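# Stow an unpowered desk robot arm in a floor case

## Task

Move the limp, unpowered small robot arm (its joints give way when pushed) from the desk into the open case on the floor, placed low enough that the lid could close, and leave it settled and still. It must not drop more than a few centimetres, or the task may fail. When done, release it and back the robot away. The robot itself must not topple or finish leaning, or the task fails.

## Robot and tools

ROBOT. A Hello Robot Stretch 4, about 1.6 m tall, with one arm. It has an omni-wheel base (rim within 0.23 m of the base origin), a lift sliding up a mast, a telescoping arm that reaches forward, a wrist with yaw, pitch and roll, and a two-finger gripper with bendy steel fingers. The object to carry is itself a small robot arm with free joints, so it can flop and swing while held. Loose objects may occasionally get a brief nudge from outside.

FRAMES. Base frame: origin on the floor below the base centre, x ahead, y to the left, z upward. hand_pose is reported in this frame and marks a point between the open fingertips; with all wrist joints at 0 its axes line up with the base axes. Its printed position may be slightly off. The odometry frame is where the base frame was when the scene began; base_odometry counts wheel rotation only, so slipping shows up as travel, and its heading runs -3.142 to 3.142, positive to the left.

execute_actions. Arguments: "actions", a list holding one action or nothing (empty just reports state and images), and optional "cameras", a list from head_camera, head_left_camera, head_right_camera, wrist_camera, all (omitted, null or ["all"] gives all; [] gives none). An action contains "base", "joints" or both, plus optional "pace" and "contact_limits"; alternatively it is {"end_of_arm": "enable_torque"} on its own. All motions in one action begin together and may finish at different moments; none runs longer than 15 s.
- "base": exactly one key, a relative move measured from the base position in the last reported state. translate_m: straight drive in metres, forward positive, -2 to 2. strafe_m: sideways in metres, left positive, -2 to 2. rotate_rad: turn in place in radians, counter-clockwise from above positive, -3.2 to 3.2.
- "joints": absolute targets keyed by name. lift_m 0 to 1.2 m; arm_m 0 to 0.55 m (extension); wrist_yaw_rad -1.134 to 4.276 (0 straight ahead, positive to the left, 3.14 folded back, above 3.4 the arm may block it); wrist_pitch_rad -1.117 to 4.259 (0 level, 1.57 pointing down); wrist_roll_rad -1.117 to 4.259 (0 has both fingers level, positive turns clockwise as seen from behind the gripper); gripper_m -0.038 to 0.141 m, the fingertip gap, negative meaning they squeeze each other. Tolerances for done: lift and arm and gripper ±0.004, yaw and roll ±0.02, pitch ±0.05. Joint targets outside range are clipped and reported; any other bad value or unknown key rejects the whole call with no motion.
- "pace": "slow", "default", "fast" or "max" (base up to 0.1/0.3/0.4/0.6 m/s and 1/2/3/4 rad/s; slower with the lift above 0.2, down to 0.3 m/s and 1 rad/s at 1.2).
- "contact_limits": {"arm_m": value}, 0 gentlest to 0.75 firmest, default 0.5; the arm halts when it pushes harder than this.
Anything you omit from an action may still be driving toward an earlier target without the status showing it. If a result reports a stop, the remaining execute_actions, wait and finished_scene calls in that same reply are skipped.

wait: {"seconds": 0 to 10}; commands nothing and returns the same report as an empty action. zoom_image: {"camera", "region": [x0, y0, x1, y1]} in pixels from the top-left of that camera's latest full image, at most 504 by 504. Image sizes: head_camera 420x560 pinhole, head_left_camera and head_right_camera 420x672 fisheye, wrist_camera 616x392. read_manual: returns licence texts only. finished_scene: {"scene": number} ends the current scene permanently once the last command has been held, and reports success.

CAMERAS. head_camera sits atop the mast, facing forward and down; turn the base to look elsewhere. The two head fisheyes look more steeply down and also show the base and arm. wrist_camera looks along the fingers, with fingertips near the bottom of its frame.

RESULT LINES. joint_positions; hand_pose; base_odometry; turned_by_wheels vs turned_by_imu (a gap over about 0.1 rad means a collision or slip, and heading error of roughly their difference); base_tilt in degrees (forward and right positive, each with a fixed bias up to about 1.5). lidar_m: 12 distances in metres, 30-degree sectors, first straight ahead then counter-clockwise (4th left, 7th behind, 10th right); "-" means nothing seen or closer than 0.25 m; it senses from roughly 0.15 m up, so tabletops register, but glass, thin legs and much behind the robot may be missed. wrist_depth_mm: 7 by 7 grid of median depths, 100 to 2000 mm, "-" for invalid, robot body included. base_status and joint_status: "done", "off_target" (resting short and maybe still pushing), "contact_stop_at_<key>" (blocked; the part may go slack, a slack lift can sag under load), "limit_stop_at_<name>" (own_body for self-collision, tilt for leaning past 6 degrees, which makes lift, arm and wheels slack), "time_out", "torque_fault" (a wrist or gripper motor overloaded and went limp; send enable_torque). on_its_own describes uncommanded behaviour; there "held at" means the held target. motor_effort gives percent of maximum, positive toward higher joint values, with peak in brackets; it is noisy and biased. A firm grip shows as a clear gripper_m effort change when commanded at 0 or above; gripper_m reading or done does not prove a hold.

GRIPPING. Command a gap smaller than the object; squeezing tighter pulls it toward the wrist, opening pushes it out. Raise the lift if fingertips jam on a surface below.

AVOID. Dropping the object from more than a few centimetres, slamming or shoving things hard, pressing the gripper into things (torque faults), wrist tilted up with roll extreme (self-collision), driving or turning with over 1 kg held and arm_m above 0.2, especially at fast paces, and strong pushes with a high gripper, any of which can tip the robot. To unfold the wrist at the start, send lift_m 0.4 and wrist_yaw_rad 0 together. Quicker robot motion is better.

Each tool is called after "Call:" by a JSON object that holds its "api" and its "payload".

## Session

Call:
{"api": "execute_actions", "payload": {"actions": []}}

Scene clock: 0.00 s.
base_odometry: x=+0.000 y=+0.000 heading=+0.000 (m, m, rad; odometry frame)
turned_by_wheels: +0.000 (rad since the last result)
turned_by_imu: +0.000 (rad since the last result)
base_tilt: forward=-0.2 right=-0.5 (deg)
lidar_m: 1.55 1.60 2.07 1.37 2.57 2.33 2.17 2.24 1.47 1.40 2.27 1.65
base_status: not commanded
joint_positions: lift_m=+0.240 arm_m=-0.001 wrist_yaw_rad=+3.108 wrist_pitch_rad=+0.018 wrist_roll_rad=-0.011 gripper_m=+0.057
joint_status: not commanded
motor_effort: lift_m=+20 arm_m=-1 wrist_yaw_rad=+2 wrist_pitch_rad=-5 wrist_roll_rad=+1 gripper_m=-2 wheel_0=+0 wheel_1=+0 wheel_2=+0 (%)
hand_pose: x=-0.1149 y=+0.0972 z=+0.4131 quat_wxyz=(+0.017, -0.009, -0.005, +1.000) (m; base frame)
wrist_depth_mm: - 139 - - - - - / - 131 - - - - - / 107 140 236 - - - - / 137 142 - - - - - / - - - - - - - / 1464 1499 198 1499 201 1537 1576 / 1025 960 1008 111 1025 991 1078
pictures: head_camera, head_left_camera, head_right_camera, wrist_camera
Images, in order (width x height): head_camera 420x560, head_left_camera 420x672, head_right_camera 420x672, wrist_camera 616x392.

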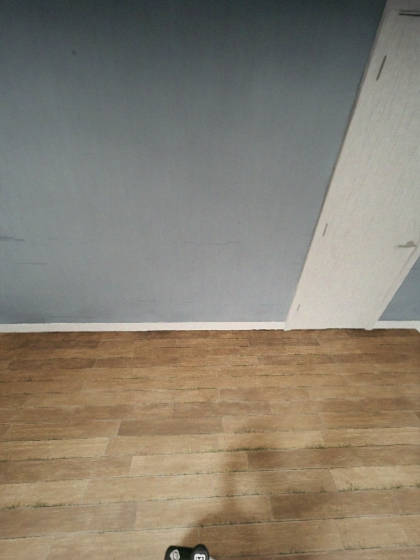

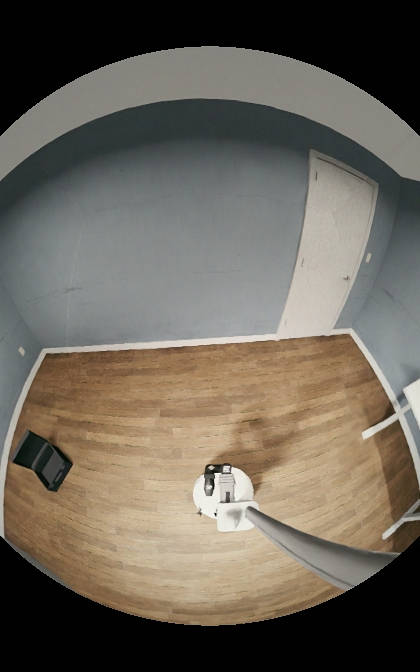

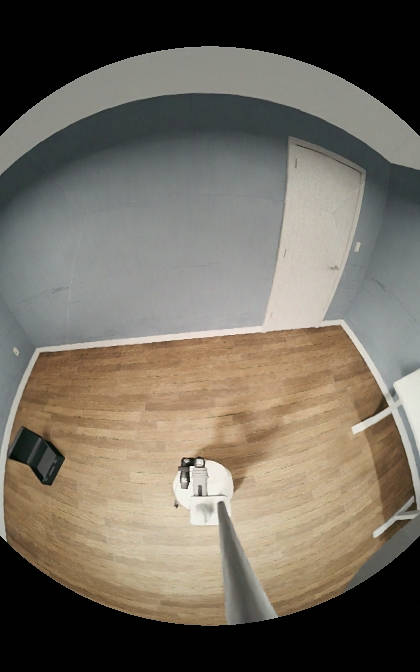

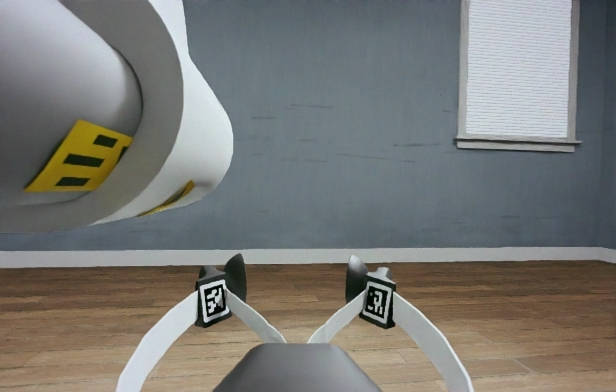

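Call:
{"api": "execute_actions", "payload": {"actions": [{"base":{"rotate_rad":-1.57},"pace":"max"}], "cameras": []}}

Call:
{"api": "execute_actions", "payload": {"actions": [{"base":{"translate_m":0.8},"joints":{"lift_m":1.2,"wrist_yaw_rad":0,"wrist_pitch_rad":1.57,"gripper_m":0.1},"pace":"max"}], "cameras": ["head_camera"]}}

Scene clock: 5.10 s.
base_odometry: x=+0.000 y=+0.000 heading=-1.570 (m, m, rad; odometry frame)
turned_by_wheels: -1.570 (rad since the last result)
turned_by_imu: -1.555 (rad since the last result)
base_tilt: forward=-0.2 right=-0.7 (deg)
lidar_m: 1.41 2.26 1.65 1.54 1.60 2.08 1.43 2.60 2.33 2.18 2.24 1.49
base_status: done
joint_positions: lift_m=+0.240 arm_m=+0.000 wrist_yaw_rad=+3.107 wrist_pitch_rad=+0.018 wrist_roll_rad=-0.011 gripper_m=+0.057
joint_status: not commanded
motor_effort: lift_m=+20(20) arm_m=-1(1) wrist_yaw_rad=+3(2) wrist_pitch_rad=-8(5) wrist_roll_rad=+0(0) gripper_m=-4(2) wheel_0=-1(7) wheel_1=-2(9) wheel_2=-1(10) (%)
hand_pose: x=-0.1149 y=+0.0972 z=+0.4131 quat_wxyz=(+0.017, -0.009, -0.005, +1.000) (m; base frame)
wrist_depth_mm: - 139 - - - - 1808 / - 132 - - - - 1863 / 106 140 235 - - - 1808 / 138 141 - - - - 1808 / - - 1863 - - - 1756 / 1464 1499 196 1537 201 1537 1576 / 1008 960 1025 111 1042 1008 1060
pictures: none
No camera images: the call's "cameras" was empty. Leave "cameras" out to get every camera's image.

Scene clock: 8.03 s.
base_odometry: x=+0.001 y=-0.800 heading=-1.571 (m, m, rad; odometry frame)
turned_by_wheels: +0.000 (rad since the last result)
turned_by_imu: -0.001 (rad since the last result)
base_tilt: forward=-0.2 right=-0.7 (deg)
lidar_m: 0.62 0.61 1.67 1.58 1.65 2.17 2.16 3.26 2.24 2.10 0.97 0.66
base_status: done
joint_positions: lift_m=+1.200 arm_m=+0.000 wrist_yaw_rad=+0.000 wrist_pitch_rad=+1.570 wrist_roll_rad=-0.011 gripper_m=+0.100
joint_status: all done
motor_effort: lift_m=+22(25) arm_m=-1(1) wrist_yaw_rad=+1(6) wrist_pitch_rad=+1(9) wrist_roll_rad=+0(1) gripper_m=-1(5) wheel_0=-2(9) wheel_1=-2(10) wheel_2=+1(14) (%)
hand_pose: x=+0.1706 y=-0.0874 z=+1.0895 quat_wxyz=(+0.707, -0.004, +0.707, +0.004) (m; base frame)
wrist_depth_mm: 1308 1336 1366 1366 1366 1366 1366 / 1308 1281 1366 1336 1336 1366 1336 / 1336 1308 1308 1366 1397 1397 1366 / 1336 1281 1336 1397 1336 1336 1397 / 1281 1336 1138 1118 1336 1336 1366 / 1366 1281 1098 1160 204 1336 1397 / 1308 1366 1366 111 1366 1366 1397
pictures: head_camera
Images, in order (width x height): head_camera 420x560.

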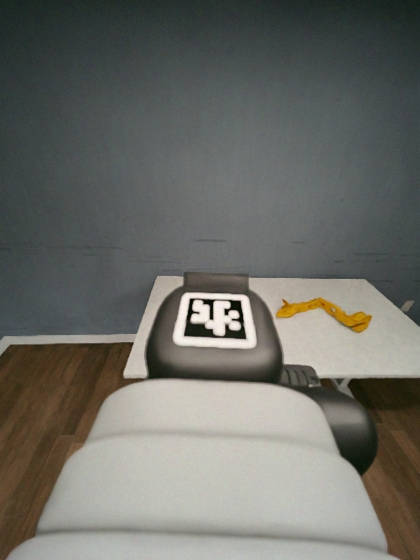

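Call:
{"api": "execute_actions", "payload": {"actions": [{"base":{"strafe_m":-0.62},"joints":{"lift_m":1.0,"arm_m":0.5},"pace":"max"}], "cameras": []}}

Call:
{"api": "execute_actions", "payload": {"actions": [{"base":{"translate_m":0.3},"pace":"max"}], "cameras": ["head_right_camera","wrist_camera"]}}

Scene clock: 15.07 s.
base_odometry: x=-0.620 y=-0.800 heading=-1.571 (m, m, rad; odometry frame)
turned_by_wheels: +0.000 (rad since the last result)
turned_by_imu: -0.002 (rad since the last result)
base_tilt: forward=-0.2 right=-0.6 (deg)
lidar_m: 0.62 0.64 0.89 2.22 2.29 2.23 2.27 2.33 1.58 1.49 1.54 0.67
base_status: done
joint_positions: lift_m=+1.000 arm_m=+0.499 wrist_yaw_rad=+0.000 wrist_pitch_rad=+1.570 wrist_roll_rad=-0.011 gripper_m=+0.100
joint_status: all done
motor_effort: lift_m=+18(18) arm_m=+5(7) wrist_yaw_rad=+2(3) wrist_pitch_rad=+1(1) wrist_roll_rad=+1(0) gripper_m=-1(1) wheel_0=-1(7) wheel_1=+1(10) wheel_2=-1(0) (%)
hand_pose: x=+0.6704 y=-0.0874 z=+0.8899 quat_wxyz=(+0.707, -0.004, +0.707, +0.004) (m; base frame)
wrist_depth_mm: 387 392 397 402 404 404 407 / 389 394 394 397 402 404 410 / 392 392 399 399 402 407 410 / 392 392 399 402 402 404 407 / 392 397 397 399 407 1160 1160 / 1078 1138 1138 1118 203 1182 1160 / 1118 1138 1138 111 1160 1138 1160
pictures: none
No camera images: the call's "cameras" was empty. Leave "cameras" out to get every camera's image.

Scene clock: 17.33 s.
base_odometry: x=-0.619 y=-1.100 heading=-1.570 (m, m, rad; odometry frame)
turned_by_wheels: +0.000 (rad since the last result)
turned_by_imu: +0.000 (rad since the last result)
base_tilt: forward=-0.1 right=-0.6 (deg)
lidar_m: 0.33 0.33 0.47 2.22 2.28 3.02 2.57 2.31 1.56 1.45 0.50 0.37
base_status: done
joint_positions: lift_m=+1.000 arm_m=+0.499 wrist_yaw_rad=+0.000 wrist_pitch_rad=+1.570 wrist_roll_rad=-0.011 gripper_m=+0.100
joint_status: not commanded
motor_effort: lift_m=+18(18) arm_m=+5(5) wrist_yaw_rad=-1(2) wrist_pitch_rad=+2(1) wrist_roll_rad=+1(0) gripper_m=-2(0) wheel_0=+1(7) wheel_1=+0(5) wheel_2=+1(10) (%)
hand_pose: x=+0.6703 y=-0.0874 z=+0.8899 quat_wxyz=(+0.707, -0.004, +0.707, +0.004) (m; base frame)
wrist_depth_mm: 392 392 394 397 402 407 410 / 392 392 394 397 404 404 407 / 389 338 375 397 407 407 407 / 342 392 402 399 402 404 410 / 392 394 399 340 330 410 410 / 392 397 399 402 204 407 410 / 394 397 397 111 407 410 413
pictures: head_right_camera, wrist_camera
Images, in order (width x height): head_right_camera 420x672, wrist_camera 616x392.

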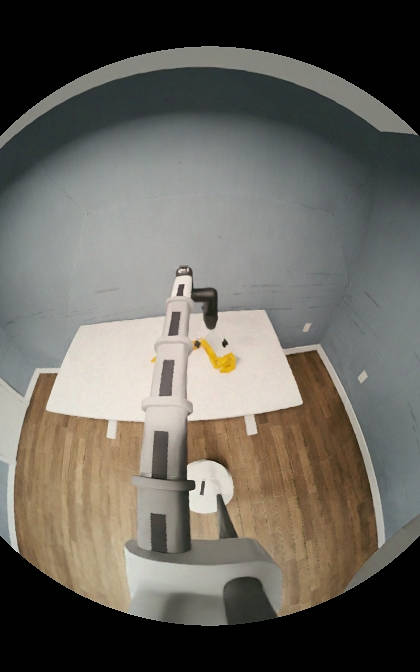

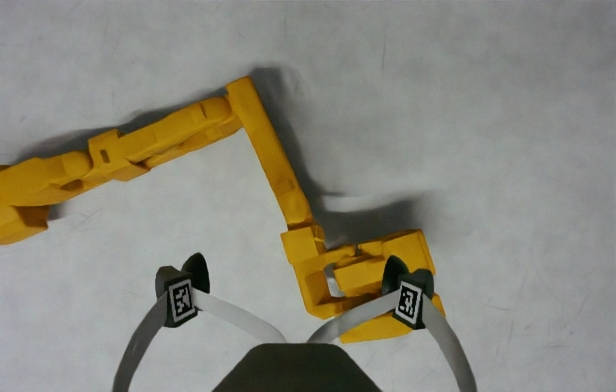

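Call:
{"api": "execute_actions", "payload": {"actions": [{"base":{"strafe_m":0.03},"joints":{"arm_m":0.54,"wrist_roll_rad":-0.4,"gripper_m":0.07}}], "cameras": []}}

Call:
{"api": "execute_actions", "payload": {"actions": [{"base":{"translate_m":0.05},"joints":{"lift_m":0.94}}], "cameras": ["wrist_camera"]}}

Call:
{"api": "execute_actions", "payload": {"actions": [{"joints":{"lift_m":0.863}}], "cameras": ["wrist_camera"]}}

Scene clock: 24.10 s.
base_odometry: x=-0.589 y=-1.100 heading=-1.570 (m, m, rad; odometry frame)
turned_by_wheels: +0.000 (rad since the last result)
turned_by_imu: -0.001 (rad since the last result)
base_tilt: forward=-0.2 right=-0.7 (deg)
lidar_m: 0.33 0.34 0.47 2.17 2.27 2.94 2.54 2.35 1.60 1.50 0.56 0.36
base_status: done
joint_positions: lift_m=+1.000 arm_m=+0.539 wrist_yaw_rad=+0.000 wrist_pitch_rad=+1.570 wrist_roll_rad=-0.400 gripper_m=+0.070
joint_status: all done
motor_effort: lift_m=+18(18) arm_m=+4(0) wrist_yaw_rad=+1(3) wrist_pitch_rad=+1(1) wrist_roll_rad=-1(1) gripper_m=-1(2) wheel_0=+2(7) wheel_1=-1(7) wheel_2=+0(2) (%)
hand_pose: x=+0.7103 y=-0.0874 z=+0.8899 quat_wxyz=(+0.693, -0.140, +0.693, +0.140) (m; base frame)
wrist_depth_mm: 387 387 397 394 399 407 407 / 387 389 399 399 407 407 413 / 332 340 355 370 402 407 407 / 389 392 394 399 404 404 410 / 389 394 397 402 404 407 415 / 394 394 198 343 201 410 413 / 389 397 399 111 330 413 415
pictures: none
No camera images: the call's "cameras" was empty. Leave "cameras" out to get every camera's image.

Scene clock: 25.27 s.
base_odometry: x=-0.589 y=-1.150 heading=-1.570 (m, m, rad; odometry frame)
turned_by_wheels: +0.000 (rad since the last result)
turned_by_imu: +0.000 (rad since the last result)
base_tilt: forward=-0.3 right=-0.7 (deg)
lidar_m: 0.28 0.30 0.40 2.20 2.26 2.99 2.59 2.33 1.62 1.50 0.47 0.29
base_status: done
joint_positions: lift_m=+0.940 arm_m=+0.539 wrist_yaw_rad=+0.000 wrist_pitch_rad=+1.570 wrist_roll_rad=-0.400 gripper_m=+0.070
joint_status: all done
motor_effort: lift_m=+17(24) arm_m=+5(5) wrist_yaw_rad=+2(2) wrist_pitch_rad=+1(0) wrist_roll_rad=-1(1) gripper_m=-3(3) wheel_0=+2(6) wheel_1=+0(8) wheel_2=+0(9) (%)
hand_pose: x=+0.7103 y=-0.0874 z=+0.8300 quat_wxyz=(+0.693, -0.140, +0.693, +0.140) (m; base frame)
wrist_depth_mm: 329 332 332 340 343 343 347 / 329 332 334 340 340 347 345 / 330 332 336 336 343 347 347 / 272 281 279 338 342 347 349 / 332 334 336 338 343 347 349 / 332 332 199 270 202 347 347 / 334 334 338 111 345 349 349
pictures: wrist_camera
Images, in order (width x height): wrist_camera 616x392.

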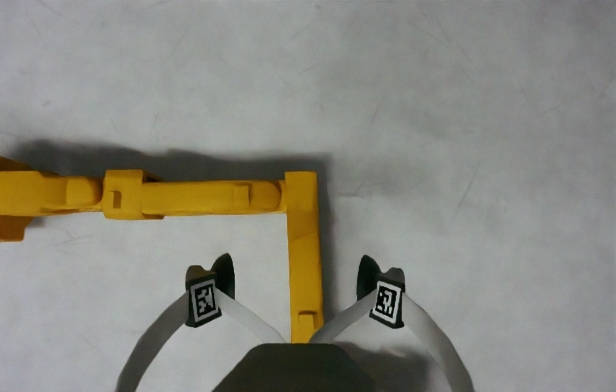

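Scene clock: 26.57 s.
base_odometry: x=-0.589 y=-1.150 heading=-1.570 (m, m, rad; odometry frame)
turned_by_wheels: +0.000 (rad since the last result)
turned_by_imu: +0.000 (rad since the last result)
base_tilt: forward=-0.2 right=-0.4 (deg)
lidar_m: 0.29 0.25 0.42 2.18 2.29 2.96 2.57 2.33 1.58 1.49 0.47 0.32
base_status: not commanded
joint_positions: lift_m=+0.863 arm_m=+0.539 wrist_yaw_rad=+0.000 wrist_pitch_rad=+1.570 wrist_roll_rad=-0.400 gripper_m=+0.070
joint_status: all done
motor_effort: lift_m=+17(16) arm_m=+5(5) wrist_yaw_rad=+2(2) wrist_pitch_rad=-1(1) wrist_roll_rad=-1(1) gripper_m=-2(3) wheel_0=+2(2) wheel_1=+0(0) wheel_2=-1(1) (%)
hand_pose: x=+0.7103 y=-0.0874 z=+0.7530 quat_wxyz=(+0.693, -0.140, +0.693, +0.140) (m; base frame)
wrist_depth_mm: 255 257 258 262 262 266 268 / 253 256 259 259 262 265 267 / 255 256 258 260 264 267 267 / 201 202 200 207 265 266 268 / 256 257 259 260 264 267 270 / 255 257 198 196 200 268 271 / 257 257 259 111 266 267 270
pictures: wrist_camera
Images, in order (width x height): wrist_camera 616x392.

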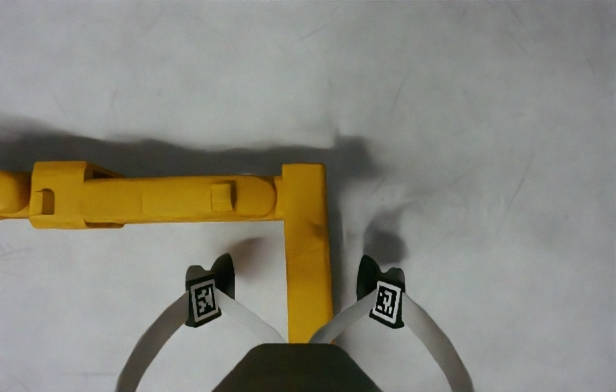

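Fold and regrasp over the desk.

Call:
{"api": "execute_actions", "payload": {"actions": [{"joints":{"gripper_m":-0.038}}], "cameras": []}}

Call:
{"api": "execute_actions", "payload": {"actions": [{"joints":{"lift_m":1.05}}], "cameras": []}}

Call:
{"api": "execute_actions", "payload": {"actions": [{"joints":{"wrist_pitch_rad":0.3,"wrist_roll_rad":-0.1,"arm_m":0.4},"pace":"slow"}], "cameras": ["wrist_camera"]}}

Call:
{"api": "execute_actions", "payload": {"actions": [{"joints":{"wrist_pitch_rad":1.57,"arm_m":0.52},"pace":"slow"}], "cameras": ["wrist_camera"]}}

Call:
{"api": "execute_actions", "payload": {"actions": [{"joints":{"lift_m":0.868},"pace":"slow"}], "cameras": ["wrist_camera"]}}

Call:
{"api": "execute_actions", "payload": {"actions": [{"joints":{"gripper_m":0.035}}], "cameras": []}}

Call:
{"api": "execute_actions", "payload": {"actions": [{"joints":{"lift_m":0.96}}], "cameras": []}}

Call:
{"api": "execute_actions", "payload": {"actions": [{"joints":{"gripper_m":0.14,"arm_m":0.475,"wrist_roll_rad":0.15},"base":{"strafe_m":0.042}}], "cameras": ["wrist_camera"]}}

Scene clock: 34.43 s.
base_odometry: x=-0.589 y=-1.150 heading=-1.570 (m, m, rad; odometry frame)
turned_by_wheels: +0.000 (rad since the last result)
turned_by_imu: -0.001 (rad since the last result)
base_tilt: forward=-0.2 right=-0.5 (deg)
lidar_m: 0.26 0.30 0.39 2.18 2.26 2.95 2.60 2.35 1.62 1.50 0.46 0.32
base_status: not commanded
joint_positions: lift_m=+0.863 arm_m=+0.539 wrist_yaw_rad=+0.000 wrist_pitch_rad=+1.569 wrist_roll_rad=-0.400 gripper_m=-0.037
joint_status: all done
motor_effort: lift_m=+19(19) arm_m=+4(5) wrist_yaw_rad=+3(0) wrist_pitch_rad=+2(3) wrist_roll_rad=+1(2) gripper_m=-28(30) wheel_0=+1(2) wheel_1=+0(0) wheel_2=-1(0) (%)
hand_pose: x=+0.7106 y=-0.0874 z=+0.7528 quat_wxyz=(+0.694, -0.141, +0.692, +0.140) (m; base frame)
wrist_depth_mm: 252 254 256 259 262 263 265 / 253 254 257 259 260 265 265 / 252 255 256 259 262 263 266 / 191 190 186 189 263 266 267 / 253 255 257 187 262 266 267 / 255 254 183 183 183 264 268 / 254 257 257 111 263 265 270
pictures: none
No camera images: the call's "cameras" was empty. Leave "cameras" out to get every camera's image.

Scene clock: 36.30 s.
base_odometry: x=-0.589 y=-1.150 heading=-1.570 (m, m, rad; odometry frame)
turned_by_wheels: +0.000 (rad since the last result)
turned_by_imu: +0.000 (rad since the last result)
base_tilt: forward=+0.0 right=-0.5 (deg)
lidar_m: 0.28 0.29 0.40 2.20 2.27 2.95 2.60 2.35 1.62 1.49 0.47 0.32
base_status: not commanded
joint_positions: lift_m=+1.049 arm_m=+0.539 wrist_yaw_rad=+0.000 wrist_pitch_rad=+1.569 wrist_roll_rad=-0.400 gripper_m=-0.037
joint_status: all done
motor_effort: lift_m=+26(27) arm_m=+5(5) wrist_yaw_rad=+2(1) wrist_pitch_rad=+2(6) wrist_roll_rad=+1(1) gripper_m=-31(27) wheel_0=+1(1) wheel_1=+0(0) wheel_2=-1(1) (%)
hand_pose: x=+0.7106 y=-0.0874 z=+0.9392 quat_wxyz=(+0.694, -0.141, +0.692, +0.140) (m; base frame)
wrist_depth_mm: 433 436 442 449 452 455 459 / 433 442 445 449 452 455 459 / 439 436 445 452 455 452 462 / 191 189 187 189 452 459 459 / 439 442 442 187 455 455 462 / 439 445 182 183 183 462 466 / 439 445 449 111 459 462 469
pictures: none
No camera images: the call's "cameras" was empty. Leave "cameras" out to get every camera's image.

Scene clock: 38.97 s.
base_odometry: x=-0.589 y=-1.150 heading=-1.570 (m, m, rad; odometry frame)
turned_by_wheels: +0.000 (rad since the last result)
turned_by_imu: -0.001 (rad since the last result)
base_tilt: forward=-0.1 right=-0.6 (deg)
lidar_m: 0.27 0.28 0.40 2.20 2.28 2.96 2.60 2.32 1.59 1.50 0.46 0.29
base_status: not commanded
joint_positions: lift_m=+1.050 arm_m=+0.401 wrist_yaw_rad=+0.000 wrist_pitch_rad=+0.310 wrist_roll_rad=-0.101 gripper_m=-0.037
joint_status: all done
on_its_own: wrist_pitch_rad is at rest, and its effort (-27) is outside its rest range (-23 to +23)
motor_effort: lift_m=+25(26) arm_m=-5(10) wrist_yaw_rad=+2(12) wrist_pitch_rad=-27(32) wrist_roll_rad=+4(5) gripper_m=-27(28) wheel_0=+2(2) wheel_1=-1(1) wheel_2=-1(2) (%)
hand_pose: x=+0.8466 y=-0.0874 z=+1.1399 quat_wxyz=(+0.987, -0.050, +0.154, +0.008) (m; base frame)
wrist_depth_mm: 430 439 449 455 469 473 484 / 445 462 466 477 488 500 512 / 473 480 488 504 508 521 525 / 496 500 500 211 539 554 559 / 525 525 181 185 569 585 603 / 554 208 182 187 186 615 634 / 580 193 603 111 634 647 676
pictures: wrist_camera
Images, in order (width x height): wrist_camera 616x392.

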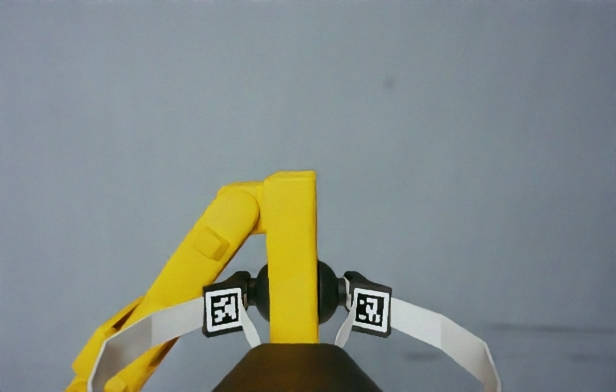

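Scene clock: 41.43 s.
base_odometry: x=-0.589 y=-1.150 heading=-1.570 (m, m, rad; odometry frame)
turned_by_wheels: +0.000 (rad since the last result)
turned_by_imu: -0.001 (rad since the last result)
base_tilt: forward=-0.2 right=-0.5 (deg)
lidar_m: 0.28 0.29 0.41 2.19 2.27 2.98 2.57 2.35 1.58 1.49 0.47 0.28
base_status: not commanded
joint_positions: lift_m=+1.050 arm_m=+0.519 wrist_yaw_rad=+0.000 wrist_pitch_rad=+1.568 wrist_roll_rad=-0.100 gripper_m=-0.037
joint_status: all done
motor_effort: lift_m=+26(25) arm_m=+5(5) wrist_yaw_rad=+1(2) wrist_pitch_rad=+6(25) wrist_roll_rad=+1(4) gripper_m=-28(31) wheel_0=+2(2) wheel_1=-1(1) wheel_2=-1(0) (%)
hand_pose: x=+0.6909 y=-0.0874 z=+0.9393 quat_wxyz=(+0.707, -0.035, +0.705, +0.035) (m; base frame)
wrist_depth_mm: 433 439 442 445 449 452 459 / 439 442 445 445 449 452 462 / 439 439 442 449 452 455 462 / 433 442 445 179 452 455 459 / 439 442 178 181 459 459 459 / 439 197 183 188 186 452 462 / 250 208 445 111 455 459 466
pictures: wrist_camera
Images, in order (width x height): wrist_camera 616x392.

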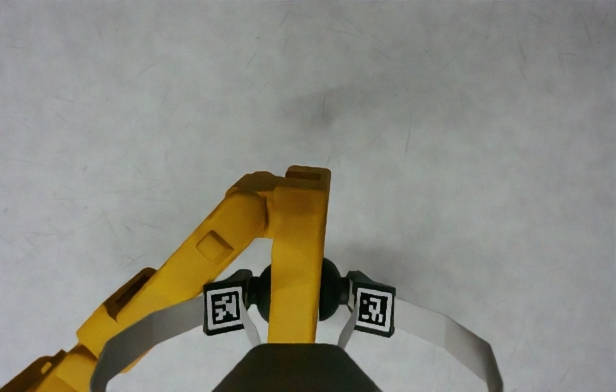

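Scene clock: 43.67 s.
base_odometry: x=-0.589 y=-1.150 heading=-1.570 (m, m, rad; odometry frame)
turned_by_wheels: +0.000 (rad since the last result)
turned_by_imu: -0.001 (rad since the last result)
base_tilt: forward=-0.2 right=-0.6 (deg)
lidar_m: 0.26 0.28 0.41 2.18 2.27 2.95 2.58 2.34 1.59 1.50 0.45 0.33
base_status: not commanded
joint_positions: lift_m=+0.868 arm_m=+0.519 wrist_yaw_rad=+0.000 wrist_pitch_rad=+1.570 wrist_roll_rad=-0.100 gripper_m=-0.037
joint_status: all done
motor_effort: lift_m=+18(20) arm_m=+5(5) wrist_yaw_rad=+1(3) wrist_pitch_rad=+1(9) wrist_roll_rad=+0(0) gripper_m=-26(31) wheel_0=+2(2) wheel_1=-1(1) wheel_2=+0(1) (%)
hand_pose: x=+0.6903 y=-0.0874 z=+0.7579 quat_wxyz=(+0.707, -0.035, +0.706, +0.035) (m; base frame)
wrist_depth_mm: 258 260 264 265 266 270 270 / 258 260 265 265 268 271 272 / 258 262 264 265 267 271 271 / 260 262 196 188 270 271 272 / 260 262 189 188 270 271 272 / 260 195 183 186 185 272 273 / 262 198 265 111 271 272 273
pictures: wrist_camera
Images, in order (width x height): wrist_camera 616x392.

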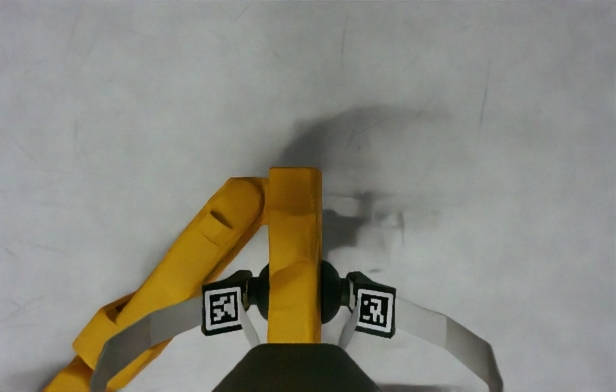

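Scene clock: 45.10 s.
base_odometry: x=-0.589 y=-1.150 heading=-1.570 (m, m, rad; odometry frame)
turned_by_wheels: +0.000 (rad since the last result)
turned_by_imu: +0.000 (rad since the last result)
base_tilt: forward=-0.3 right=-0.6 (deg)
lidar_m: 0.29 0.31 0.40 2.19 2.27 2.95 2.60 2.31 1.60 1.49 0.45 0.31
base_status: not commanded
joint_positions: lift_m=+0.868 arm_m=+0.519 wrist_yaw_rad=+0.000 wrist_pitch_rad=+1.570 wrist_roll_rad=-0.100 gripper_m=+0.035
joint_status: all done
motor_effort: lift_m=+18(18) arm_m=+5(5) wrist_yaw_rad=+1(2) wrist_pitch_rad=+2(1) wrist_roll_rad=+1(0) gripper_m=-5(27) wheel_0=+2(2) wheel_1=-1(1) wheel_2=-1(1) (%)
hand_pose: x=+0.6903 y=-0.0874 z=+0.7579 quat_wxyz=(+0.707, -0.035, +0.706, +0.035) (m; base frame)
wrist_depth_mm: 258 263 263 266 266 270 271 / 259 260 264 265 268 271 272 / 259 262 265 266 266 271 273 / 259 262 264 214 268 272 273 / 260 264 206 225 270 272 273 / 259 208 195 198 268 273 274 / 260 207 264 111 271 272 273
pictures: none
No camera images: the call's "cameras" was empty. Leave "cameras" out to get every camera's image.

Scene clock: 46.50 s.
base_odometry: x=-0.589 y=-1.150 heading=-1.570 (m, m, rad; odometry frame)
turned_by_wheels: +0.000 (rad since the last result)
turned_by_imu: +0.000 (rad since the last result)
base_tilt: forward=-0.1 right=-0.7 (deg)
lidar_m: 0.28 0.29 0.42 2.21 2.29 2.98 2.59 2.36 1.58 1.49 0.46 0.33
base_status: not commanded
joint_positions: lift_m=+0.960 arm_m=+0.519 wrist_yaw_rad=+0.000 wrist_pitch_rad=+1.570 wrist_roll_rad=-0.100 gripper_m=+0.035
joint_status: all done
motor_effort: lift_m=+23(22) arm_m=+5(5) wrist_yaw_rad=+0(1) wrist_pitch_rad=+3(1) wrist_roll_rad=+0(0) gripper_m=-2(2) wheel_0=+2(2) wheel_1=-1(1) wheel_2=-1(1) (%)
hand_pose: x=+0.6903 y=-0.0874 z=+0.8494 quat_wxyz=(+0.707, -0.035, +0.706, +0.035) (m; base frame)
wrist_depth_mm: 351 353 355 355 364 362 366 / 349 353 355 357 362 366 366 / 351 353 355 359 362 364 366 / 347 351 357 357 364 366 366 / 351 351 303 300 366 368 368 / 353 351 194 289 362 366 370 / 351 293 359 111 364 366 368
pictures: none
No camera images: the call's "cameras" was empty. Leave "cameras" out to get every camera's image.

Scene clock: 48.53 s.
base_odometry: x=-0.547 y=-1.150 heading=-1.570 (m, m, rad; odometry frame)
turned_by_wheels: +0.000 (rad since the last result)
turned_by_imu: -0.001 (rad since the last result)
base_tilt: forward=-0.2 right=-0.6 (deg)
lidar_m: 0.27 0.30 0.41 2.15 2.25 2.89 2.56 2.42 1.66 1.52 0.43 0.31
base_status: done
joint_positions: lift_m=+0.960 arm_m=+0.476 wrist_yaw_rad=+0.000 wrist_pitch_rad=+1.570 wrist_roll_rad=+0.150 gripper_m=+0.140
joint_status: all done
motor_effort: lift_m=+23(23) arm_m=-5(7) wrist_yaw_rad=+1(1) wrist_pitch_rad=+3(0) wrist_roll_rad=+2(9) gripper_m=+1(3) wheel_0=+1(10) wheel_1=-1(8) wheel_2=+0(2) (%)
hand_pose: x=+0.6470 y=-0.0874 z=+0.8494 quat_wxyz=(+0.705, +0.053, +0.705, -0.053) (m; base frame)
wrist_depth_mm: 349 353 353 357 357 362 366 / 349 353 359 357 359 362 364 / 349 355 355 304 362 366 366 / 353 353 355 298 362 366 366 / 349 355 319 359 364 368 366 / 355 214 294 364 287 366 368 / 353 355 306 111 298 285 368
pictures: wrist_camera
Images, in order (width x height): wrist_camera 616x392.

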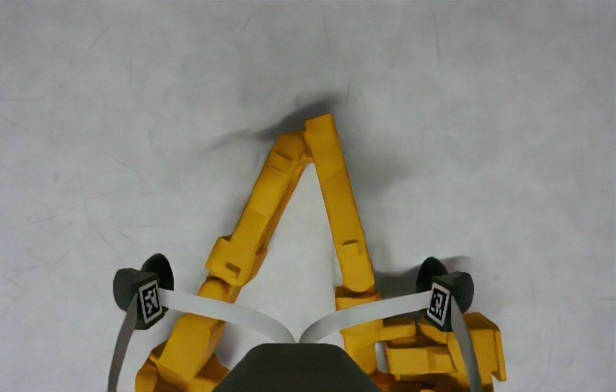

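Call:
{"api": "execute_actions", "payload": {"actions": [{"joints":{"arm_m":0.495,"wrist_roll_rad":0.25},"base":{"strafe_m":0.005}}], "cameras": []}}

Call:
{"api": "execute_actions", "payload": {"actions": [{"joints":{"lift_m":0.868}}], "cameras": ["wrist_camera"]}}

Call:
{"api": "execute_actions", "payload": {"actions": [{"joints":{"gripper_m":-0.015}}], "cameras": ["wrist_camera"]}}

Call:
{"api": "execute_actions", "payload": {"actions": [{"joints":{"lift_m":0.93},"pace":"slow"}], "cameras": ["wrist_camera","head_right_camera"]}}

Scene clock: 53.87 s.
base_odometry: x=-0.542 y=-1.150 heading=-1.570 (m, m, rad; odometry frame)
turned_by_wheels: +0.000 (rad since the last result)
turned_by_imu: -0.001 (rad since the last result)
base_tilt: forward=-0.2 right=-0.7 (deg)
lidar_m: 0.27 0.29 0.40 2.14 2.23 2.90 2.58 2.39 1.63 1.54 0.45 0.30
base_status: done
joint_positions: lift_m=+0.960 arm_m=+0.494 wrist_yaw_rad=+0.000 wrist_pitch_rad=+1.570 wrist_roll_rad=+0.250 gripper_m=+0.140
joint_status: all done
motor_effort: lift_m=+23(23) arm_m=+5(3) wrist_yaw_rad=+2(3) wrist_pitch_rad=+0(0) wrist_roll_rad=+2(7) gripper_m=-2(0) wheel_0=+0(5) wheel_1=-1(6) wheel_2=+0(2) (%)
hand_pose: x=+0.6652 y=-0.0874 z=+0.8494 quat_wxyz=(+0.702, +0.088, +0.701, -0.088) (m; base frame)
wrist_depth_mm: 347 351 355 357 359 362 366 / 351 353 355 355 364 362 366 / 353 353 355 357 362 362 368 / 349 351 357 297 362 364 368 / 353 353 355 359 364 364 366 / 353 215 301 359 289 310 366 / 353 357 298 111 301 287 368
pictures: none
No camera images: the call's "cameras" was empty. Leave "cameras" out to get every camera's image.

Scene clock: 55.27 s.
base_odometry: x=-0.542 y=-1.150 heading=-1.570 (m, m, rad; odometry frame)
turned_by_wheels: +0.000 (rad since the last result)
turned_by_imu: +0.000 (rad since the last result)
base_tilt: forward=-0.2 right=-0.5 (deg)
lidar_m: 0.28 0.29 0.39 2.14 2.24 2.90 2.56 2.40 1.67 1.52 0.43 0.32
base_status: not commanded
joint_positions: lift_m=+0.868 arm_m=+0.494 wrist_yaw_rad=+0.000 wrist_pitch_rad=+1.570 wrist_roll_rad=+0.250 gripper_m=+0.140
joint_status: all done
motor_effort: lift_m=+16(21) arm_m=+5(5) wrist_yaw_rad=+2(3) wrist_pitch_rad=+2(2) wrist_roll_rad=+2(2) gripper_m=+1(0) wheel_0=+0(0) wheel_1=-1(1) wheel_2=+0(0) (%)
hand_pose: x=+0.6652 y=-0.0874 z=+0.7581 quat_wxyz=(+0.702, +0.088, +0.701, -0.088) (m; base frame)
wrist_depth_mm: 258 262 264 265 267 270 272 / 260 263 264 266 268 271 273 / 262 264 265 210 270 271 273 / 262 264 267 206 270 270 274 / 260 263 266 267 220 272 273 / 260 214 210 267 198 273 272 / 263 265 209 111 202 271 273
pictures: wrist_camera
Images, in order (width x height): wrist_camera 616x392.

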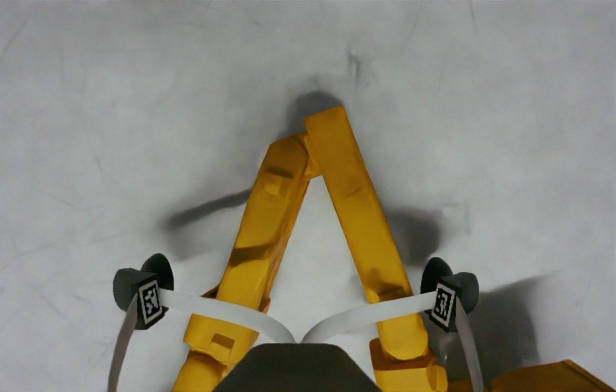

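Scene clock: 57.73 s.
base_odometry: x=-0.542 y=-1.150 heading=-1.570 (m, m, rad; odometry frame)
turned_by_wheels: +0.000 (rad since the last result)
turned_by_imu: -0.001 (rad since the last result)
base_tilt: forward=-0.2 right=-0.6 (deg)
lidar_m: 0.29 0.30 0.40 2.14 2.21 2.91 2.59 2.41 1.64 1.54 0.45 0.31
base_status: not commanded
joint_positions: lift_m=+0.868 arm_m=+0.494 wrist_yaw_rad=+0.000 wrist_pitch_rad=+1.570 wrist_roll_rad=+0.250 gripper_m=-0.014
joint_status: all done
motor_effort: lift_m=+18(18) arm_m=+5(5) wrist_yaw_rad=+2(1) wrist_pitch_rad=-1(0) wrist_roll_rad=+1(2) gripper_m=-32(29) wheel_0=+0(0) wheel_1=-1(1) wheel_2=+0(0) (%)
hand_pose: x=+0.6652 y=-0.0874 z=+0.7579 quat_wxyz=(+0.702, +0.088, +0.701, -0.088) (m; base frame)
wrist_depth_mm: 258 259 263 264 266 267 271 / 259 260 262 264 265 268 271 / 258 260 262 181 267 268 271 / 258 262 181 183 266 270 271 / 260 262 263 181 268 268 272 / 262 178 188 181 186 271 272 / 262 264 264 111 268 221 274
pictures: wrist_camera
Images, in order (width x height): wrist_camera 616x392.

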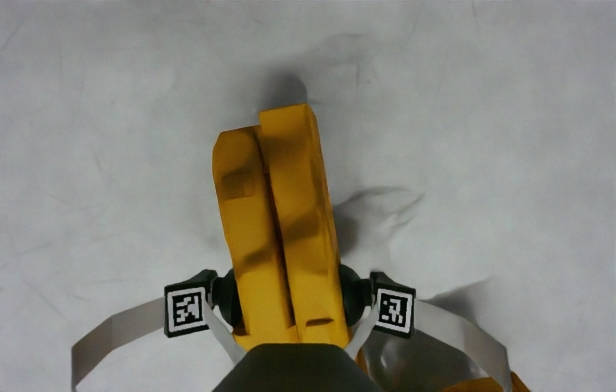

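Scene clock: 59.13 s.
base_odometry: x=-0.542 y=-1.150 heading=-1.570 (m, m, rad; odometry frame)
turned_by_wheels: +0.000 (rad since the last result)
turned_by_imu: +0.000 (rad since the last result)
base_tilt: forward=-0.2 right=-0.6 (deg)
lidar_m: 0.28 0.30 0.39 2.14 2.24 2.92 2.58 2.39 1.66 1.54 0.44 0.30
base_status: not commanded
joint_positions: lift_m=+0.929 arm_m=+0.494 wrist_yaw_rad=+0.000 wrist_pitch_rad=+1.569 wrist_roll_rad=+0.250 gripper_m=-0.014
joint_status: all done
motor_effort: lift_m=+26(25) arm_m=+5(5) wrist_yaw_rad=+3(2) wrist_pitch_rad=+4(5) wrist_roll_rad=+1(1) gripper_m=-30(32) wheel_0=+0(0) wheel_1=-1(1) wheel_2=+0(0) (%)
hand_pose: x=+0.6656 y=-0.0874 z=+0.8192 quat_wxyz=(+0.702, +0.088, +0.701, -0.088) (m; base frame)
wrist_depth_mm: 319 322 325 325 329 329 332 / 320 322 324 324 329 330 332 / 320 324 324 173 330 332 332 / 322 322 157 160 330 334 336 / 322 324 325 172 330 334 334 / 324 324 185 182 187 330 332 / 322 327 325 111 253 235 336
pictures: head_right_camera, wrist_camera
Images, in order (width x height): head_right_camera 420x672, wrist_camera 616x392.

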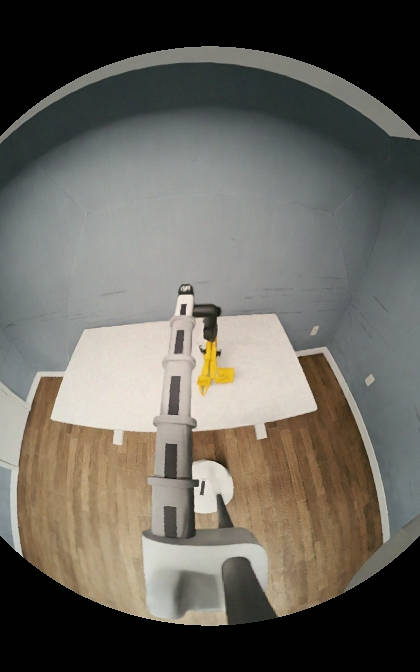

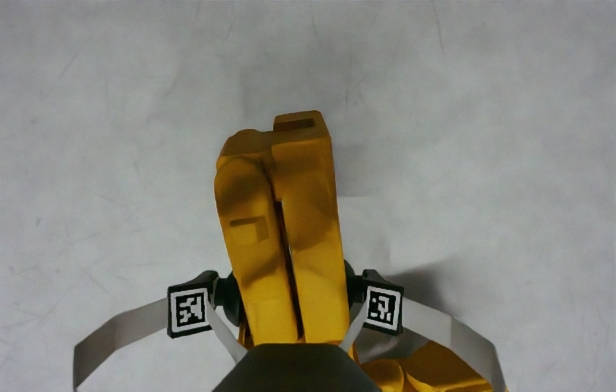

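Pivoting; regrasp further back.

Call:
{"api": "execute_actions", "payload": {"actions": [{"joints":{"lift_m":0.868},"pace":"slow"}], "cameras": []}}

Call:
{"api": "execute_actions", "payload": {"actions": [{"joints":{"gripper_m":0.1}}], "cameras": []}}

Call:
{"api": "execute_actions", "payload": {"actions": [{"joints":{"arm_m":0.46,"wrist_roll_rad":0.1}}], "cameras": ["wrist_camera"]}}

Call:
{"api": "execute_actions", "payload": {"actions": [{"joints":{"gripper_m":-0.015}}], "cameras": []}}

Call:
{"api": "execute_actions", "payload": {"actions": [{"joints":{"lift_m":0.93},"pace":"slow"}], "cameras": ["wrist_camera"]}}

Scene clock: 65.80 s.
base_odometry: x=-0.542 y=-1.150 heading=-1.570 (m, m, rad; odometry frame)
turned_by_wheels: +0.000 (rad since the last result)
turned_by_imu: -0.001 (rad since the last result)
base_tilt: forward=-0.1 right=-0.5 (deg)
lidar_m: 0.28 0.28 0.41 2.15 2.23 2.88 2.56 2.38 1.65 1.54 0.45 0.31
base_status: not commanded
joint_positions: lift_m=+0.868 arm_m=+0.494 wrist_yaw_rad=+0.001 wrist_pitch_rad=+1.571 wrist_roll_rad=+0.250 gripper_m=-0.014
joint_status: all done
motor_effort: lift_m=+15(23) arm_m=+4(5) wrist_yaw_rad=-2(1) wrist_pitch_rad=-1(5) wrist_roll_rad=+1(1) gripper_m=-31(29) wheel_0=+0(0) wheel_1=-1(1) wheel_2=+0(0) (%)
hand_pose: x=+0.6651 y=-0.0874 z=+0.7581 quat_wxyz=(+0.702, +0.088, +0.702, -0.088) (m; base frame)
wrist_depth_mm: 259 263 265 264 267 270 271 / 263 263 265 266 267 272 272 / 263 264 265 190 268 271 272 / 260 263 265 190 270 271 273 / 264 266 265 187 270 272 272 / 263 264 187 186 186 272 274 / 263 266 266 111 271 227 273
pictures: none
No camera images: the call's "cameras" was empty. Leave "cameras" out to get every camera's image.

Scene clock: 67.70 s.
base_odometry: x=-0.542 y=-1.150 heading=-1.570 (m, m, rad; odometry frame)
turned_by_wheels: +0.000 (rad since the last result)
turned_by_imu: +0.000 (rad since the last result)
base_tilt: forward=-0.1 right=-0.5 (deg)
lidar_m: 0.28 0.30 0.40 2.14 2.21 2.88 2.54 2.39 1.63 1.55 0.44 0.31
base_status: not commanded
joint_positions: lift_m=+0.868 arm_m=+0.494 wrist_yaw_rad=+0.000 wrist_pitch_rad=+1.570 wrist_roll_rad=+0.250 gripper_m=+0.100
joint_status: all done
motor_effort: lift_m=+16(16) arm_m=+4(4) wrist_yaw_rad=+0(1) wrist_pitch_rad=+0(4) wrist_roll_rad=+1(1) gripper_m=-2(33) wheel_0=+0(0) wheel_1=-1(1) wheel_2=+0(0) (%)
hand_pose: x=+0.6653 y=-0.0874 z=+0.7580 quat_wxyz=(+0.702, +0.088, +0.701, -0.088) (m; base frame)
wrist_depth_mm: 259 260 264 265 267 268 270 / 262 263 265 265 268 267 271 / 259 263 264 206 268 271 272 / 263 264 264 204 267 270 272 / 262 264 265 203 268 271 272 / 262 265 210 198 203 271 272 / 263 265 266 111 271 271 273
pictures: none
No camera images: the call's "cameras" was empty. Leave "cameras" out to get every camera's image.

Scene clock: 68.57 s.
base_odometry: x=-0.542 y=-1.150 heading=-1.570 (m, m, rad; odometry frame)
turned_by_wheels: +0.000 (rad since the last result)
turned_by_imu: +0.000 (rad since the last result)
base_tilt: forward=-0.3 right=-0.5 (deg)
lidar_m: 0.29 0.26 0.39 2.14 2.22 2.87 2.60 2.41 1.65 1.53 0.47 0.31
base_status: not commanded
joint_positions: lift_m=+0.868 arm_m=+0.461 wrist_yaw_rad=+0.000 wrist_pitch_rad=+1.570 wrist_roll_rad=+0.100 gripper_m=+0.100
joint_status: all done
motor_effort: lift_m=+16(16) arm_m=-5(5) wrist_yaw_rad=+1(1) wrist_pitch_rad=+0(0) wrist_roll_rad=-1(7) gripper_m=-2(2) wheel_0=+0(0) wheel_1=-1(1) wheel_2=+0(0) (%)
hand_pose: x=+0.6319 y=-0.0874 z=+0.7580 quat_wxyz=(+0.706, +0.035, +0.706, -0.035) (m; base frame)
wrist_depth_mm: 260 263 264 264 268 271 271 / 259 262 264 206 270 271 272 / 259 260 264 204 268 272 272 / 260 263 265 203 268 271 273 / 262 264 264 206 270 271 273 / 262 263 210 203 203 271 274 / 262 264 265 111 248 225 273
pictures: wrist_camera
Images, in order (width x height): wrist_camera 616x392.

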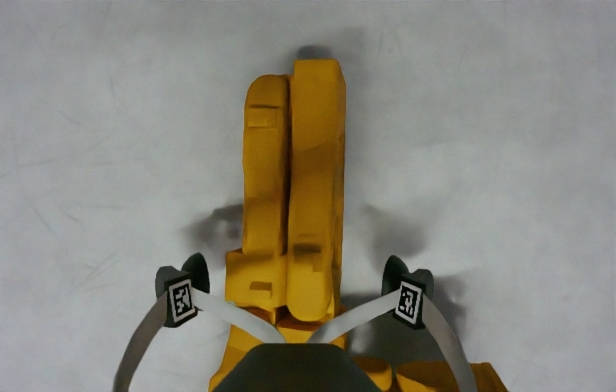

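Scene clock: 70.47 s.
base_odometry: x=-0.542 y=-1.150 heading=-1.570 (m, m, rad; odometry frame)
turned_by_wheels: +0.000 (rad since the last result)
turned_by_imu: +0.000 (rad since the last result)
base_tilt: forward=-0.2 right=-0.6 (deg)
lidar_m: 0.28 0.30 0.42 2.12 2.24 2.90 2.57 2.43 1.63 1.54 0.44 0.31
base_status: not commanded
joint_positions: lift_m=+0.868 arm_m=+0.461 wrist_yaw_rad=+0.000 wrist_pitch_rad=+1.569 wrist_roll_rad=+0.100 gripper_m=-0.014
joint_status: all done
motor_effort: lift_m=+19(19) arm_m=-5(5) wrist_yaw_rad=+2(3) wrist_pitch_rad=+4(1) wrist_roll_rad=+0(1) gripper_m=-32(30) wheel_0=+0(0) wheel_1=+0(1) wheel_2=+0(0) (%)
hand_pose: x=+0.6321 y=-0.0874 z=+0.7578 quat_wxyz=(+0.707, +0.035, +0.706, -0.035) (m; base frame)
wrist_depth_mm: 259 260 262 263 266 267 270 / 258 259 260 181 266 270 270 / 260 262 262 180 267 268 271 / 258 262 262 182 268 268 271 / 259 262 264 180 266 270 272 / 259 176 191 182 186 270 271 / 260 263 264 111 268 208 272
pictures: none
No camera images: the call's "cameras" was empty. Leave "cameras" out to get every camera's image.

Scene clock: 71.87 s.
base_odometry: x=-0.542 y=-1.150 heading=-1.570 (m, m, rad; odometry frame)
turned_by_wheels: +0.000 (rad since the last result)
turned_by_imu: +0.000 (rad since the last result)
base_tilt: forward=-0.2 right=-0.6 (deg)
lidar_m: 0.27 0.26 0.39 2.13 2.21 2.90 2.58 2.40 1.64 1.53 0.44 0.29
base_status: not commanded
joint_positions: lift_m=+0.929 arm_m=+0.461 wrist_yaw_rad=+0.000 wrist_pitch_rad=+1.569 wrist_roll_rad=+0.100 gripper_m=-0.014
joint_status: all done
motor_effort: lift_m=+26(27) arm_m=-5(5) wrist_yaw_rad=+2(1) wrist_pitch_rad=+2(4) wrist_roll_rad=+0(0) gripper_m=-32(33) wheel_0=+0(0) wheel_1=-1(1) wheel_2=+0(0) (%)
hand_pose: x=+0.6322 y=-0.0874 z=+0.8192 quat_wxyz=(+0.707, +0.035, +0.706, -0.035) (m; base frame)
wrist_depth_mm: 317 320 322 325 329 329 334 / 320 324 325 182 327 330 332 / 320 320 324 181 329 332 334 / 319 324 327 181 329 330 334 / 320 324 325 179 330 332 332 / 320 177 190 182 187 334 334 / 322 322 327 111 330 207 336
pictures: wrist_camera
Images, in order (width x height): wrist_camera 616x392.

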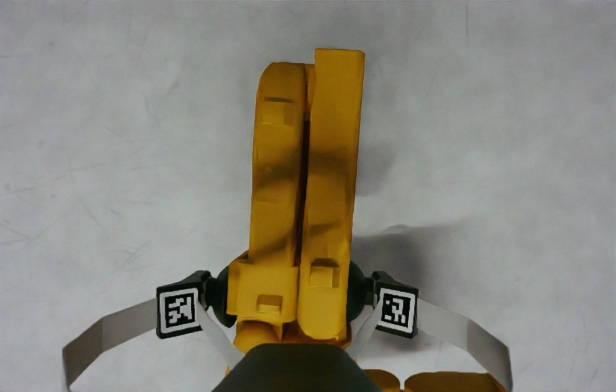

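Call:
{"api": "execute_actions", "payload": {"actions": [{"base":{"translate_m":-1.6},"joints":{"arm_m":0.2,"wrist_roll_rad":1.57}}], "cameras": []}}

Call:
{"api": "execute_actions", "payload": {"actions": [{"base":{"rotate_rad":2.8},"joints":{"lift_m":0.4},"pace":"slow"}], "cameras": ["head_camera"]}}

Scene clock: 81.53 s.
base_odometry: x=-0.543 y=+0.450 heading=-1.571 (m, m, rad; odometry frame)
turned_by_wheels: +0.000 (rad since the last result)
turned_by_imu: -0.003 (rad since the last result)
base_tilt: forward=-0.1 right=-0.5 (deg)
lidar_m: 0.25 1.96 2.21 2.06 2.08 1.05 1.06 2.10 1.77 1.66 1.72 0.34
base_status: done
joint_positions: lift_m=+0.930 arm_m=+0.201 wrist_yaw_rad=+0.000 wrist_pitch_rad=+1.570 wrist_roll_rad=+1.570 gripper_m=-0.014
joint_status: all done
motor_effort: lift_m=+26(26) arm_m=-5(8) wrist_yaw_rad=+3(0) wrist_pitch_rad=+3(6) wrist_roll_rad=+1(7) gripper_m=-32(32) wheel_0=-1(4) wheel_1=-2(6) wheel_2=-1(10) (%)
hand_pose: x=+0.3720 y=-0.0874 z=+0.8192 quat_wxyz=(+0.500, +0.500, +0.500, -0.500) (m; base frame)
wrist_depth_mm: 1025 1042 1060 1042 1060 1060 1078 / 1025 1042 1060 182 1060 1078 1078 / 1025 1042 1060 182 1060 1078 1060 / 1042 1060 1060 181 866 842 1078 / 1060 1060 1042 180 842 854 1098 / 1078 177 191 183 187 854 1078 / 1078 1078 1098 111 1078 207 1118
pictures: none
No camera images: the call's "cameras" was empty. Leave "cameras" out to get every camera's image.

Scene clock: 86.10 s.
base_odometry: x=-0.543 y=+0.450 heading=+1.229 (m, m, rad; odometry frame)
turned_by_wheels: +2.800 (rad since the last result)
turned_by_imu: +2.770 (rad since the last result)
base_tilt: forward=-0.2 right=-0.5 (deg)
lidar_m: 0.27 2.02 2.11 1.71 1.65 1.82 1.92 1.90 2.63 2.08 2.04 0.36
base_status: done
joint_positions: lift_m=+0.400 arm_m=+0.201 wrist_yaw_rad=+0.000 wrist_pitch_rad=+1.570 wrist_roll_rad=+1.570 gripper_m=-0.014
joint_status: all done
motor_effort: lift_m=+19(27) arm_m=-5(5) wrist_yaw_rad=+1(3) wrist_pitch_rad=+2(4) wrist_roll_rad=+1(2) gripper_m=-32(33) wheel_0=+0(4) wheel_1=+0(3) wheel_2=-1(5) (%)
hand_pose: x=+0.3720 y=-0.0874 z=+0.2898 quat_wxyz=(+0.501, +0.500, +0.500, -0.499) (m; base frame)
wrist_depth_mm: 504 517 512 508 521 521 525 / 512 517 517 182 517 525 525 / 512 512 517 181 521 525 521 / 508 517 517 181 530 469 327 / 517 517 521 180 525 375 312 / 512 176 190 182 187 334 310 / 521 521 530 111 530 207 312
pictures: head_camera
Images, in order (width x height): head_camera 420x560.

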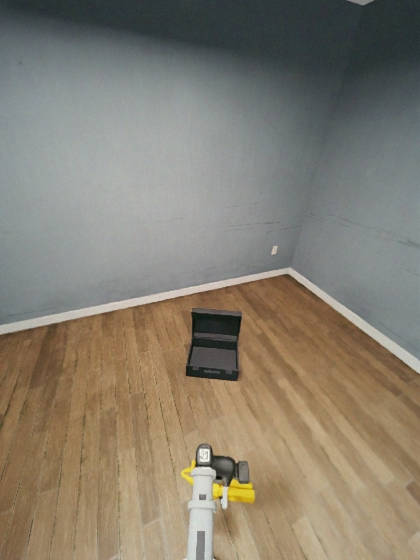

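Call:
{"api": "execute_actions", "payload": {"actions": [{"base":{"translate_m":0.57},"joints":{"arm_m":0.46,"wrist_roll_rad":1.65}}], "cameras": ["wrist_camera"]}}

Scene clock: 97.80 s.
base_odometry: x=-0.352 y=+0.987 heading=+1.230 (m, m, rad; odometry frame)
turned_by_wheels: +0.000 (rad since the last result)
turned_by_imu: -0.001 (rad since the last result)
base_tilt: forward=-0.2 right=-0.5 (deg)
lidar_m: 0.43 0.51 1.64 1.92 1.89 2.06 3.16 2.42 2.32 1.84 1.83 0.47
base_status: done
joint_positions: lift_m=+0.400 arm_m=+0.459 wrist_yaw_rad=+0.000 wrist_pitch_rad=+1.570 wrist_roll_rad=+1.650 gripper_m=-0.014
joint_status: all done
motor_effort: lift_m=+20(20) arm_m=+5(12) wrist_yaw_rad=+2(3) wrist_pitch_rad=+0(4) wrist_roll_rad=+1(2) gripper_m=-33(33) wheel_0=+1(7) wheel_1=+2(7) wheel_2=+2(10) (%)
hand_pose: x=+0.6304 y=-0.0874 z=+0.2897 quat_wxyz=(+0.480, +0.520, +0.480, -0.519) (m; base frame)
wrist_depth_mm: 219 508 508 517 521 521 521 / 250 345 508 182 512 517 525 / 262 364 452 182 477 521 525 / 259 368 492 182 492 535 535 / 258 368 387 180 492 530 530 / 256 176 190 182 187 521 539 / 244 370 421 111 445 207 535
pictures: wrist_camera
Images, in order (width x height): wrist_camera 616x392.

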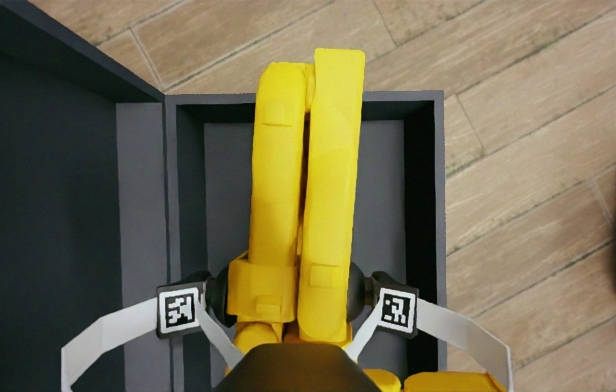

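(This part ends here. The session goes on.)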